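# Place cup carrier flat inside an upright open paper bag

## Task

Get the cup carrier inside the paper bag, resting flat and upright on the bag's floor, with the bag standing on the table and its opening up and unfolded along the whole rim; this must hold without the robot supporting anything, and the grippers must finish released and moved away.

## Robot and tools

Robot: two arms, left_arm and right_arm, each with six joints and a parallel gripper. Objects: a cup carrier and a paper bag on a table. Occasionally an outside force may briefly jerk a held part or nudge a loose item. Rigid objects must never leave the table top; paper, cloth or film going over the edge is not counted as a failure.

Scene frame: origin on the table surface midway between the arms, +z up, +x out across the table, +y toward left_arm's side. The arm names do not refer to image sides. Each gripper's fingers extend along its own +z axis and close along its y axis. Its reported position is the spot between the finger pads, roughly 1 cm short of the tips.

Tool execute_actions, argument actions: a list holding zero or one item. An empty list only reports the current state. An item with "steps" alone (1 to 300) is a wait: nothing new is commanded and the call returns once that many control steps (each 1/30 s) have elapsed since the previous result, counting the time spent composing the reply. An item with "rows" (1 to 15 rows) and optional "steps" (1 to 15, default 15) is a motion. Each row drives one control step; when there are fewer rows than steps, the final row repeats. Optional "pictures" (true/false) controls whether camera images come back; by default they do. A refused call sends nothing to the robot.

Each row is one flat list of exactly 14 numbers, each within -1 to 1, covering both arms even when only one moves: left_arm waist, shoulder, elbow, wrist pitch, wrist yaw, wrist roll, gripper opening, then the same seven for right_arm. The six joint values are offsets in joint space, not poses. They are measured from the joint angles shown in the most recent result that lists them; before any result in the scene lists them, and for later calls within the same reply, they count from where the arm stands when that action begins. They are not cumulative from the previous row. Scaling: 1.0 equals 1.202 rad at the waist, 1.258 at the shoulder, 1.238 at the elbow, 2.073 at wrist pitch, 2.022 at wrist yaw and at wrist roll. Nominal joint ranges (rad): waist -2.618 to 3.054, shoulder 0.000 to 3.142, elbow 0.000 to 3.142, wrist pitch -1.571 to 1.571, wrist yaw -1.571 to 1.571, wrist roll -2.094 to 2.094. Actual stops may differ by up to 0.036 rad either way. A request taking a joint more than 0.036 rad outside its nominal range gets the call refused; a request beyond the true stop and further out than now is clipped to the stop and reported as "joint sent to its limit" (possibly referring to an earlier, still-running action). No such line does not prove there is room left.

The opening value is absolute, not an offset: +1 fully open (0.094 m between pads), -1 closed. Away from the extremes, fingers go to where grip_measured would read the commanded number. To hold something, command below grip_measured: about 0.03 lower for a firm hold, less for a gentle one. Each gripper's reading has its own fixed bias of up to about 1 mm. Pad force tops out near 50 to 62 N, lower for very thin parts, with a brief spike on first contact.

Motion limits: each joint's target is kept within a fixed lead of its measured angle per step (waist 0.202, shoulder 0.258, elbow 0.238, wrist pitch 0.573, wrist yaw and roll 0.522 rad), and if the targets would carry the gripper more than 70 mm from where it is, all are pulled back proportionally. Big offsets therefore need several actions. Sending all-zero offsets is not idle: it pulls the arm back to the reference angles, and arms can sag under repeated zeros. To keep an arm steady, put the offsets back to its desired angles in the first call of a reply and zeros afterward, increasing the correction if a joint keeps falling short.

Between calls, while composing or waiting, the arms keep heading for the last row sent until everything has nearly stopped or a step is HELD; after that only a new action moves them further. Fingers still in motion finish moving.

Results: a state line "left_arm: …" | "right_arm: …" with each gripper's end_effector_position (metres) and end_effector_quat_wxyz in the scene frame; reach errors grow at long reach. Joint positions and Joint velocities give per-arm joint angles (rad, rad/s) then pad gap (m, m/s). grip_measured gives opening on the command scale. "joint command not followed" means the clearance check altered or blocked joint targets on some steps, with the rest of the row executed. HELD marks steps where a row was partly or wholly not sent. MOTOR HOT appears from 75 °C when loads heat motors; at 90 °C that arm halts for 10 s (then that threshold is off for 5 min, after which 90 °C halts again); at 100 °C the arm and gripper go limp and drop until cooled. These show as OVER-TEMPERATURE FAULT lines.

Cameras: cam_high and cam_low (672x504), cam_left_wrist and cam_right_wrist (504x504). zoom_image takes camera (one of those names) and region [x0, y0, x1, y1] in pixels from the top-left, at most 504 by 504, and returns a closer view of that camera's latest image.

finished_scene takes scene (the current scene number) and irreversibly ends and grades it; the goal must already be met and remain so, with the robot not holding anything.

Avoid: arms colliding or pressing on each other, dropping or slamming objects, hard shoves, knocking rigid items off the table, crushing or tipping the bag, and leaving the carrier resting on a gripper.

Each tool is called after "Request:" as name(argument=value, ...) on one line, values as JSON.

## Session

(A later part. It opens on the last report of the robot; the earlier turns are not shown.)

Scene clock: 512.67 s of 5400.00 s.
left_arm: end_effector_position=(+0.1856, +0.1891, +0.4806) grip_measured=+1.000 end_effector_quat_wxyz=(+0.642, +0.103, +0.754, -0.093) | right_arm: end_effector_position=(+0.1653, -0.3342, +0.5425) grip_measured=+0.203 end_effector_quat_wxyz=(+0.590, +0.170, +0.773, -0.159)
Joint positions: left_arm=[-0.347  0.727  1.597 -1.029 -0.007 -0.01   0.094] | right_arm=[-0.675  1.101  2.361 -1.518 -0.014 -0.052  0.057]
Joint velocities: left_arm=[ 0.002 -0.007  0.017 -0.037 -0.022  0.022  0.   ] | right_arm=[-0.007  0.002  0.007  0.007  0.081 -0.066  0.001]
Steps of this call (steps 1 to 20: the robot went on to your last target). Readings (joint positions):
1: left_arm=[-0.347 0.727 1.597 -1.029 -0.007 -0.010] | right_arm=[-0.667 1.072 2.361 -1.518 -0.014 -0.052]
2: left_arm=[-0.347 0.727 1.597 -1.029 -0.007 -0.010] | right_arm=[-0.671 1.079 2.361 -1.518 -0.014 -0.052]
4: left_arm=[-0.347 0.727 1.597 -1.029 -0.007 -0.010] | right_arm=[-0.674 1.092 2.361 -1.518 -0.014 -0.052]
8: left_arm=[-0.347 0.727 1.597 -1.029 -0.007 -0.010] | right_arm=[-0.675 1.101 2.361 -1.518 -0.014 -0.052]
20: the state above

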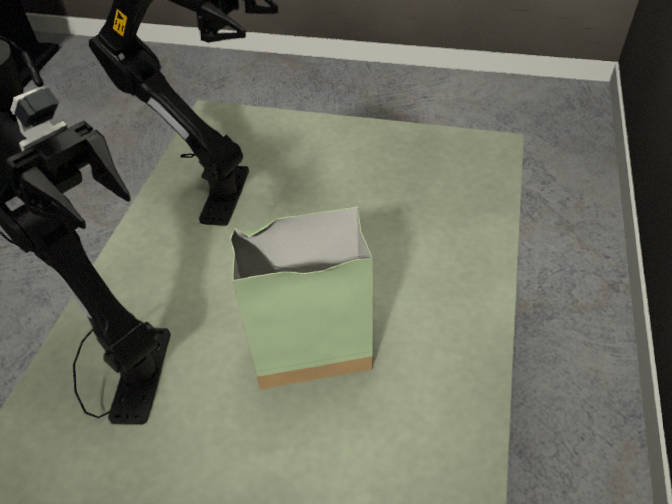

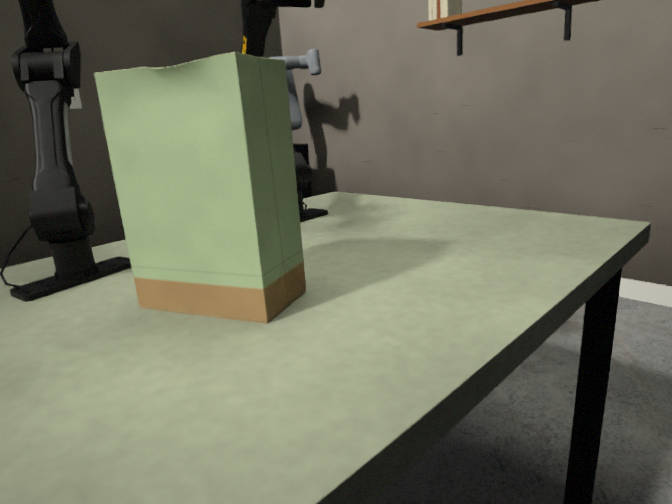

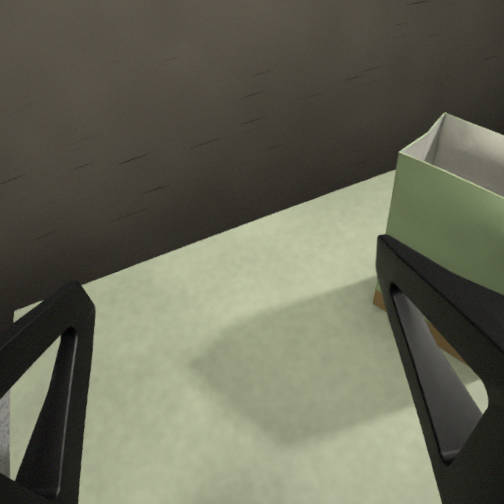

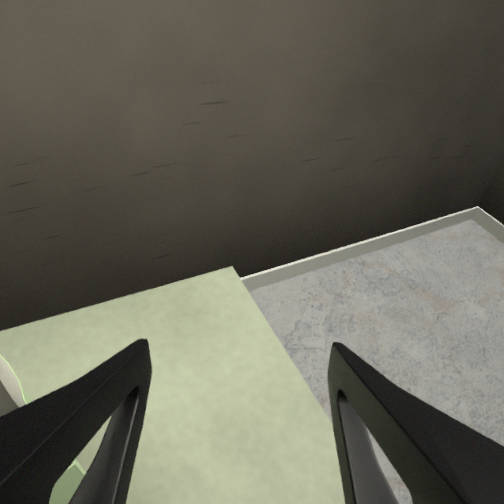

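Request:
execute_actions(actions=[{"rows":[[0,0,0,0,0,0,1,0.69,0.12,-0.15,0.02,0,0,-0.5]],"steps":15}], pictures=false)

Request:
execute_actions(actions=[{"rows":[[0,0,0,0,0,0,1,0,0.06,-0.1,0,0,0,-0.5],[0,0,0,0,0,0,1,0,0.06,-0.15,0,0,0,-0.5],[0,0,0,0,0,0,1,0,0.06,-0.2,0,0,0,-0.5]],"steps":15}])

Scene clock: 525.00 s of 5400.00 s.
left_arm: end_effector_position=(+0.1856, +0.1891, +0.4806) grip_measured=+1.000 end_effector_quat_wxyz=(+0.642, +0.103, +0.754, -0.093) | right_arm: end_effector_position=(+0.2690, -0.1771, +0.4585) grip_measured=-0.497 end_effector_quat_wxyz=(+0.461, -0.167, +0.869, +0.070)
Joint positions: left_arm=[-0.347  0.727  1.597 -1.029 -0.007 -0.01   0.094] | right_arm=[ 0.139  1.282  2.165 -1.483 -0.018 -0.052  0.024]
Joint velocities: left_arm=[-0.012 -0.017 -0.002 -0.007 -0.066  0.051  0.   ] | right_arm=[ 0.183 -0.168 -0.002 -0.022 -0.066  0.066 -0.001]
Steps of this call (steps 1 to 15: the robot went on to your last target; steps 16 to 90: nothing new was sent; then 8.83 s passed at rest; steps 91 to 105: all 15 steps of this action). Readings (joint positions):
91: left_arm=[-0.347 0.727 1.597 -1.029 -0.007 -0.010] | right_arm=[-0.649 1.104 2.348 -1.512 -0.010 -0.052]
92: left_arm=[-0.347 0.727 1.597 -1.029 -0.007 -0.010] | right_arm=[-0.601 1.106 2.329 -1.505 -0.010 -0.052]
94: left_arm=[-0.347 0.727 1.597 -1.029 -0.007 -0.010] | right_arm=[-0.501 1.134 2.284 -1.499 -0.008 -0.052]
98: left_arm=[-0.347 0.727 1.597 -1.029 -0.007 -0.010] | right_arm=[-0.226 1.234 2.201 -1.486 -0.001 -0.052]
105: the state above

Scene clock: 525.50 s of 5400.00 s.
left_arm: end_effector_position=(+0.1856, +0.1891, +0.4806) grip_measured=+1.000 end_effector_quat_wxyz=(+0.642, +0.103, +0.754, -0.093) | right_arm: end_effector_position=(+0.3042, -0.1649, +0.3521) grip_measured=-0.497 end_effector_quat_wxyz=(+0.304, -0.178, +0.934, +0.050)
Joint positions: left_arm=[-0.347  0.727  1.597 -1.029 -0.007 -0.01   0.094] | right_arm=[ 0.14   1.378  1.908 -1.473 -0.018 -0.052  0.024]
Joint velocities: left_arm=[ 0.002 -0.012 -0.012 -0.007 -0.051 -0.007  0.   ] | right_arm=[ 0.002 -0.066  0.002 -0.051 -0.051 -0.037  0.   ]
Steps of this call (steps 1 to 15: all 15 steps of this action). Readings (joint positions):
1: left_arm=[-0.347 0.727 1.597 -1.029 -0.007 -0.010] | right_arm=[0.140 1.282 2.151 -1.478 -0.018 -0.052]
2: left_arm=[-0.347 0.727 1.597 -1.029 -0.007 -0.010] | right_arm=[0.140 1.281 2.124 -1.473 -0.018 -0.052]
4: left_arm=[-0.347 0.727 1.597 -1.029 -0.007 -0.010] | right_arm=[0.140 1.290 2.032 -1.468 -0.018 -0.052]
8: left_arm=[-0.347 0.727 1.597 -1.029 -0.007 -0.010] | right_arm=[0.140 1.368 1.922 -1.473 -0.018 -0.052]
15: the state above

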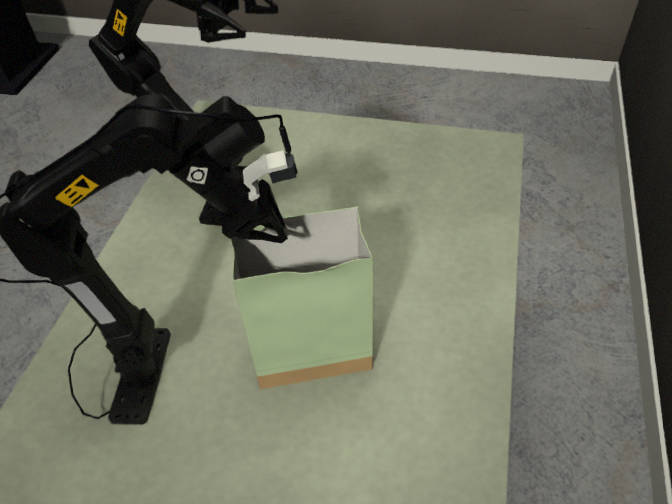

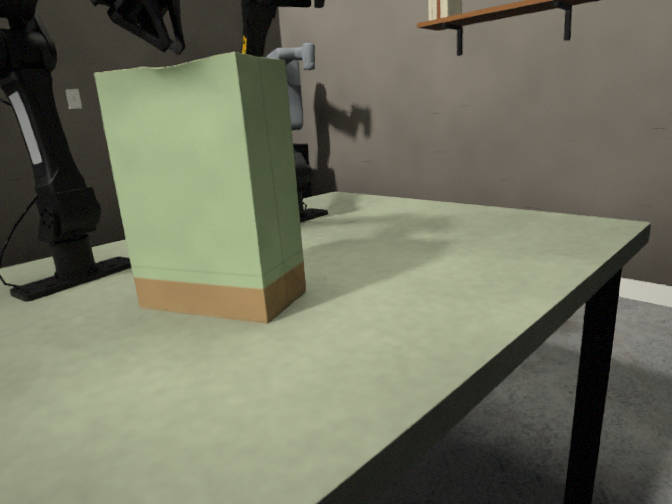

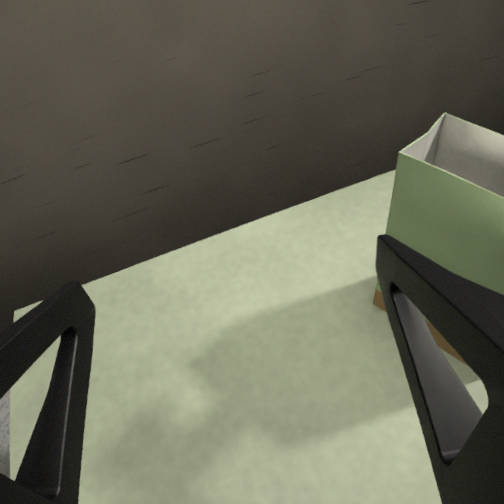

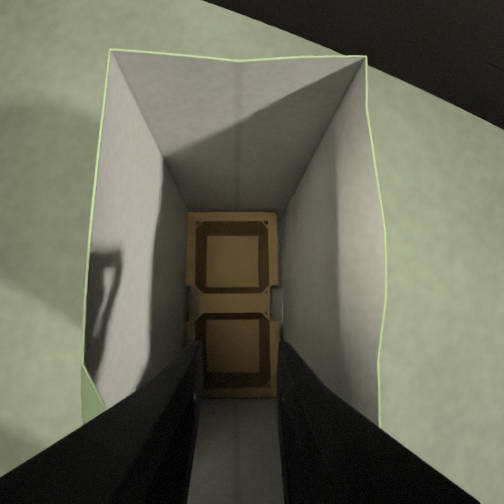

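Request:
execute_actions(actions=[{"rows":[[0,0,0,0,0,0,1,0,-0.01,-0.04,0,0,0,-0.5],[0,0,0,0,0,0,1,0,-0.015,-0.08,0,0,0,-0.5],[0,0,0,0,0,0,1,0,-0.02,-0.12,0,0,0,-0.5],[0,0,0,0,0,0,1,0,-0.02,-0.16,0,0,0,-0.5],[0,0,0,0,0,0,1,0,-0.02,-0.19,0,0,0,-0.5]],"steps":15}], pictures=false)

Request:
execute_actions(actions=[{"rows":[[0,0,0,0,0,0,1,0,0,0,0,0,0,-0.3],[0,0,0,0,0,0,1,0,0,0,0,0,0,-0.1],[0,0,0,0,0,0,1,0,0,0,0,0,0,0.1],[0,0,0,0,0,0,1,0,0,0,0,0,0,0.3],[0,0,0,0,0,0,1,0,0,0,0,0,0,0.5],[0,0,0,0,0,0,1,0,0,0,0,0,0,0.7],[0,0,0,0,0,0,1,0,0,0,0,0,0,0.9]],"steps":15}])

Request:
zoom_image(camera="cam_high", region=[200, 160, 400, 320])

Scene clock: 538.57 s of 5400.00 s.
left_arm: end_effector_position=(+0.1856, +0.1891, +0.4806) grip_measured=+1.000 end_effector_quat_wxyz=(+0.642, +0.103, +0.754, -0.093) | right_arm: end_effector_position=(+0.2886, -0.1701, +0.2798) grip_measured=-0.497 end_effector_quat_wxyz=(+0.199, -0.183, +0.962, +0.036)
Joint positions: left_arm=[-0.347  0.727  1.597 -1.029 -0.007 -0.01   0.094] | right_arm=[ 0.14   1.366  1.672 -1.471 -0.018 -0.052  0.024]
Joint velocities: left_arm=[ 0.012 -0.012  0.012 -0.007 -0.007 -0.022  0.   ] | right_arm=[ 0.012 -0.012 -0.027 -0.037  0.051 -0.022  0.001]
Steps of this call (steps 1 to 15: the robot went on to your last target; steps 16 to 90: nothing new was sent; then 9.57 s passed at rest; steps 91 to 105: all 15 steps of this action). Readings (joint positions):
91: left_arm=[-0.347 0.727 1.597 -1.029 -0.007 -0.010] | right_arm=[0.140 1.377 1.904 -1.472 -0.018 -0.052]
92: left_arm=[-0.347 0.727 1.597 -1.029 -0.007 -0.010] | right_arm=[0.140 1.373 1.887 -1.468 -0.018 -0.052]
94: left_arm=[-0.347 0.727 1.597 -1.029 -0.007 -0.010] | right_arm=[0.140 1.360 1.817 -1.462 -0.018 -0.052]
98: left_arm=[-0.347 0.727 1.597 -1.029 -0.007 -0.010] | right_arm=[0.140 1.363 1.684 -1.469 -0.018 -0.052]
105: the state above

Scene clock: 539.07 s of 5400.00 s.
left_arm: end_effector_position=(+0.1856, +0.1891, +0.4806) grip_measured=+1.000 end_effector_quat_wxyz=(+0.642, +0.103, +0.754, -0.093) | right_arm: end_effector_position=(+0.2886, -0.1701, +0.2798) grip_measured=+0.897 end_effector_quat_wxyz=(+0.199, -0.183, +0.962, +0.036)
Joint positions: left_arm=[-0.347  0.727  1.597 -1.029 -0.007 -0.01   0.094] | right_arm=[ 0.14   1.366  1.672 -1.471 -0.018 -0.052  0.089]
Joint velocities: left_arm=[-0.012 -0.002 -0.007 -0.007  0.051 -0.051  0.   ] | right_arm=[-0.007 -0.012 -0.002 -0.081 -0.022 -0.022  0.   ]
Steps of this call (steps 1 to 15: all 15 steps of this action). Readings (joint positions):
1: left_arm=[-0.347 0.727 1.597 -1.029 -0.007 -0.010] | right_arm=[0.140 1.366 1.672 -1.471 -0.018 -0.052]
2: left_arm=[-0.347 0.727 1.597 -1.029 -0.007 -0.010] | right_arm=[0.140 1.366 1.672 -1.471 -0.018 -0.052]
4: left_arm=[-0.347 0.727 1.597 -1.029 -0.007 -0.010] | right_arm=[0.140 1.366 1.672 -1.471 -0.018 -0.052]
8: left_arm=[-0.347 0.727 1.597 -1.029 -0.007 -0.010] | right_arm=[0.140 1.366 1.672 -1.471 -0.018 -0.052]
15: the state above

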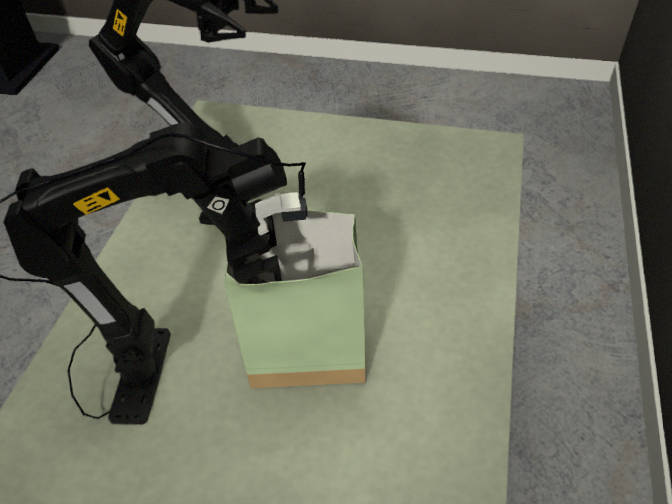

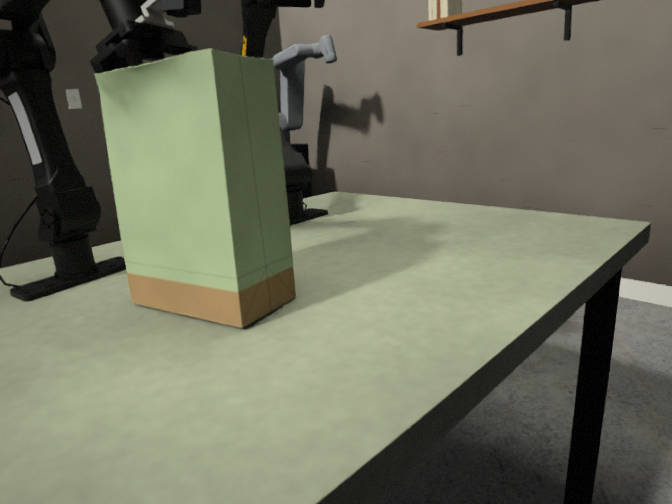

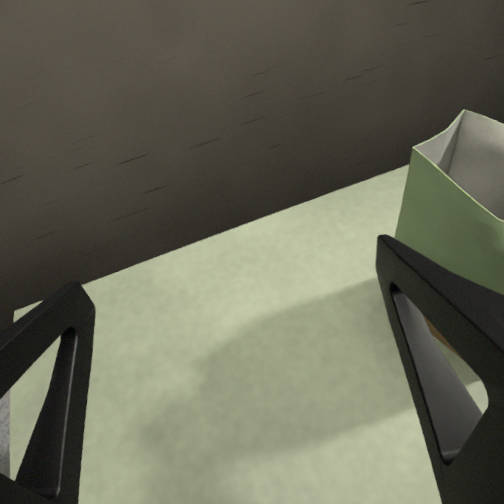

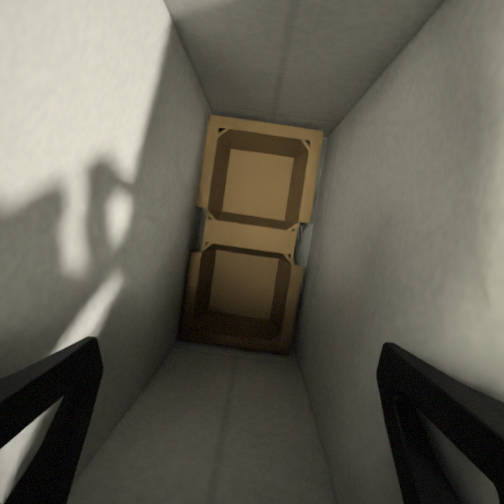

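Region (200, 160, 400, 320) of cam_high's 672x504 image, scaled by 2.520, with more detail than that image has; it fills the top 403 rows of this view, and the rest is white.

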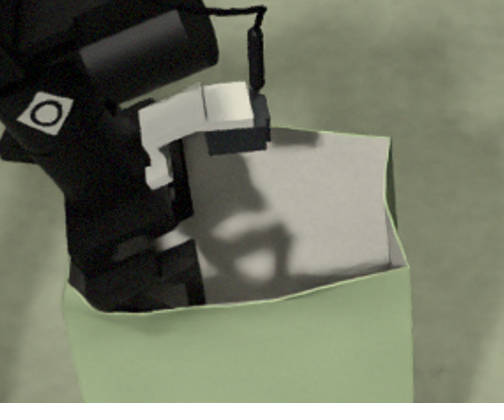

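Request:
execute_actions(actions=[{"rows":[[0,0,0,0,0,0,1,0,0,0,0,0,0,0.5],[0,0,0,0,0,0,1,0,0,0,0,0,0,0.2],[0,0,0,0,0,0,1,0,0,0,0,0,0,0],[0,0,0,0,0,0,1,0,0,0.03,0,0,0,0],[0,0,0,0,0,0,1,0,0,0.06,0,0,0,0],[0,0,0,0,0,0,1,0,0,0.1,0,0,0,0],[0,0,0,0,0,0,1,0,0,0.14,0,0,0,0],[0,0,0,0,0,0,1,0,0,0.18,0,0,0,0],[0,0,0,0,0,0,1,0,0,0.22,0,0,0,0],[0,0,0,0,0,0,1,0,0,0.26,0,0,0,0],[0,0,0,0,0,0,1,0,0,0.3,0,0,0,0],[0,0,0,0,0,0,1,0,0,0.34,0,0,0,0]],"steps":15}], pictures=false)

Request:
execute_actions(actions=[{"rows":[[0,0,0,0,0,0,1,0,-0.15,0.15,0,0,0,0],[0,0,0,0,0,0,1,0,-0.15,0.15,0,0,0,0],[0,0,0,0,0,0,1,0,-0.15,0.15,0,0,0,0],[0,0,0,0,0,0,1,-0.6,-0.25,0.15,0,0,0,0]],"steps":15}], pictures=false)

Request:
execute_actions(actions=[{"steps":20}])

Request:
zoom_image(camera="cam_high", region=[200, 170, 400, 320])

Scene clock: 550.57 s of 5400.00 s.
left_arm: end_effector_position=(+0.1856, +0.1891, +0.4806) grip_measured=+1.000 end_effector_quat_wxyz=(+0.642, +0.103, +0.754, -0.093) | right_arm: end_effector_position=(+0.3032, -0.1653, +0.4126) grip_measured=+0.003 end_effector_quat_wxyz=(+0.394, -0.173, +0.900, +0.062)
Joint positions: left_arm=[-0.347  0.727  1.597 -1.029 -0.007 -0.01   0.094] | right_arm=[ 0.14   1.366  2.073 -1.457 -0.018 -0.052  0.047]
Joint velocities: left_arm=[-0.012  0.002 -0.012 -0.037 -0.066 -0.037  0.   ] | right_arm=[-0.007 -0.188  0.339  0.022  0.007 -0.022 -0.001]
Steps of this call (steps 1 to 15: the robot went on to your last target; steps 16 to 90: nothing new was sent; then 8.00 s passed at rest; steps 91 to 105: all 15 steps of this action). Readings (joint positions):
91: left_arm=[-0.347 0.727 1.597 -1.029 -0.007 -0.010] | right_arm=[0.140 1.366 1.672 -1.471 -0.018 -0.052]
92: left_arm=[-0.347 0.727 1.597 -1.029 -0.007 -0.010] | right_arm=[0.140 1.366 1.672 -1.471 -0.018 -0.052]
94: left_arm=[-0.347 0.727 1.597 -1.029 -0.007 -0.010] | right_arm=[0.140 1.366 1.672 -1.471 -0.018 -0.052]
98: left_arm=[-0.347 0.727 1.597 -1.029 -0.007 -0.010] | right_arm=[0.140 1.377 1.771 -1.478 -0.018 -0.052]
105: the state above

Scene clock: 551.07 s of 5400.00 s.
left_arm: end_effector_position=(+0.1856, +0.1891, +0.4806) grip_measured=+1.000 end_effector_quat_wxyz=(+0.642, +0.103, +0.754, -0.093) | right_arm: end_effector_position=(+0.1624, -0.3089, +0.5438) grip_measured=+0.003 end_effector_quat_wxyz=(+0.619, +0.111, +0.768, -0.120)
Joint positions: left_arm=[-0.347  0.727  1.597 -1.029 -0.007 -0.01   0.094] | right_arm=[-0.528  1.017  2.263 -1.451 -0.012 -0.052  0.047]
Joint velocities: left_arm=[ 0.017  0.002 -0.007 -0.022  0.022  0.037  0.   ] | right_arm=[-0.916 -0.046  0.027 -0.037 -0.022 -0.037 -0.   ]
Steps of this call (steps 1 to 15: all 15 steps of this action). Readings (joint positions):
1: left_arm=[-0.347 0.727 1.597 -1.029 -0.007 -0.010] | right_arm=[0.140 1.353 2.089 -1.458 -0.018 -0.052]
2: left_arm=[-0.347 0.727 1.597 -1.029 -0.007 -0.010] | right_arm=[0.140 1.341 2.107 -1.458 -0.018 -0.052]
4: left_arm=[-0.347 0.727 1.597 -1.029 -0.007 -0.010] | right_arm=[0.124 1.299 2.141 -1.454 -0.025 -0.052]
8: left_arm=[-0.347 0.727 1.597 -1.029 -0.007 -0.010] | right_arm=[-0.052 1.165 2.187 -1.451 -0.024 -0.052]
15: the state above

Scene clock: 551.73 s of 5400.00 s.
left_arm: end_effector_position=(+0.1856, +0.1891, +0.4806) grip_measured=+1.000 end_effector_quat_wxyz=(+0.642, +0.103, +0.754, -0.093) | right_arm: end_effector_position=(+0.1695, -0.3184, +0.5408) grip_measured=+0.003 end_effector_quat_wxyz=(+0.608, +0.128, +0.773, -0.132)
Joint positions: left_arm=[-0.347  0.727  1.597 -1.029 -0.007 -0.01   0.094] | right_arm=[-0.57   1.041  2.263 -1.451 -0.012 -0.052  0.047]
Joint velocities: left_arm=[ 0.007  0.017  0.017 -0.051  0.022 -0.022  0.   ] | right_arm=[-0.007  0.007  0.007  0.037  0.022  0.022  0.   ]
Steps of this call (steps 1 to 20: the robot went on to your last target). Readings (joint positions):
1: left_arm=[-0.347 0.727 1.597 -1.029 -0.007 -0.010] | right_arm=[-0.550 1.017 2.263 -1.451 -0.012 -0.052]
2: left_arm=[-0.347 0.727 1.597 -1.029 -0.007 -0.010] | right_arm=[-0.561 1.021 2.263 -1.451 -0.012 -0.052]
4: left_arm=[-0.347 0.727 1.597 -1.029 -0.007 -0.010] | right_arm=[-0.568 1.031 2.263 -1.451 -0.012 -0.052]
8: left_arm=[-0.347 0.727 1.597 -1.029 -0.007 -0.010] | right_arm=[-0.570 1.041 2.263 -1.451 -0.012 -0.052]
20: the state above

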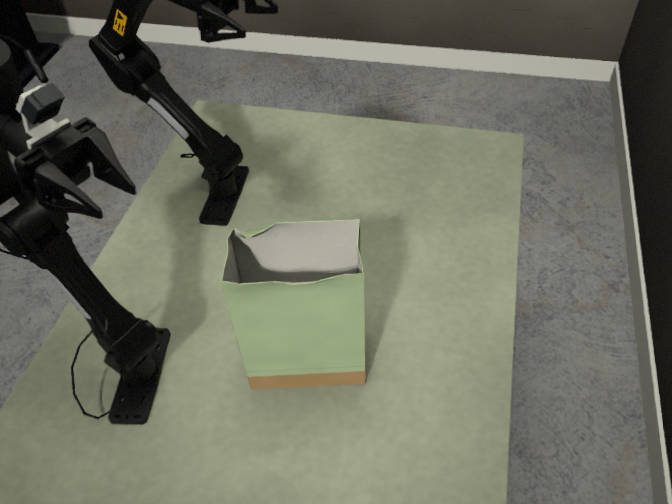

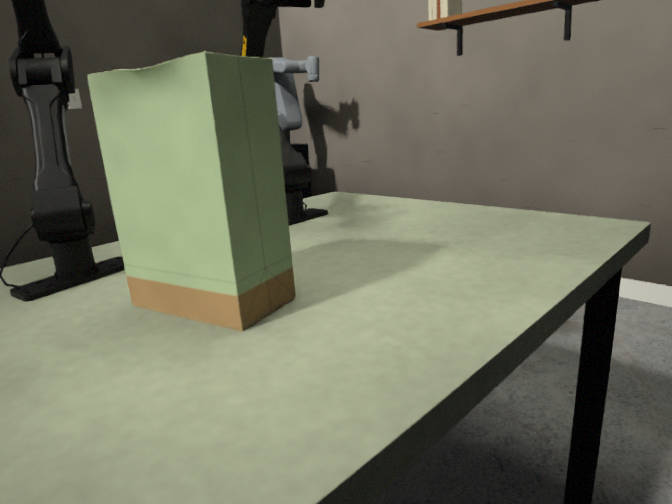

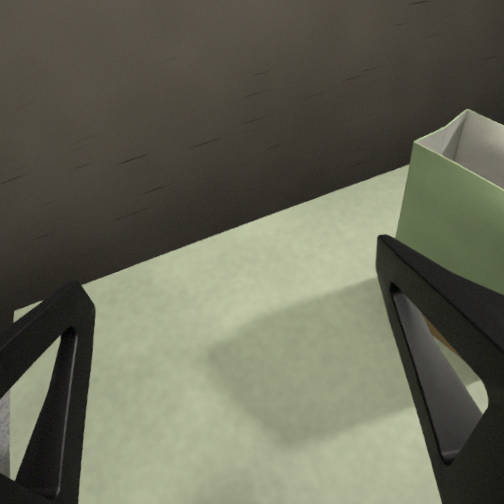

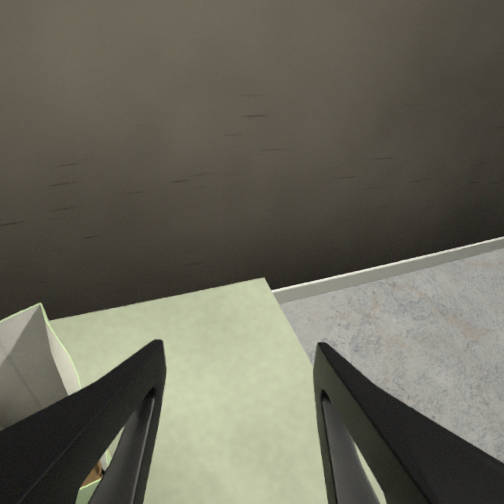

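Region (200, 170, 400, 320) of cam_high's 672x504 image, scaled by 2.520, with more detail than that image has; it fills the top 378 rows of this view, and the rest is white.

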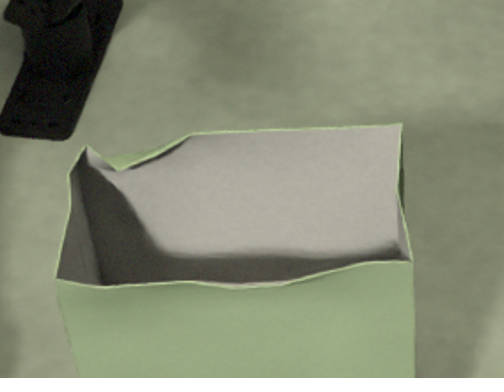

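Request:
finished_scene(scene=1)

The scene is finished: the task was done.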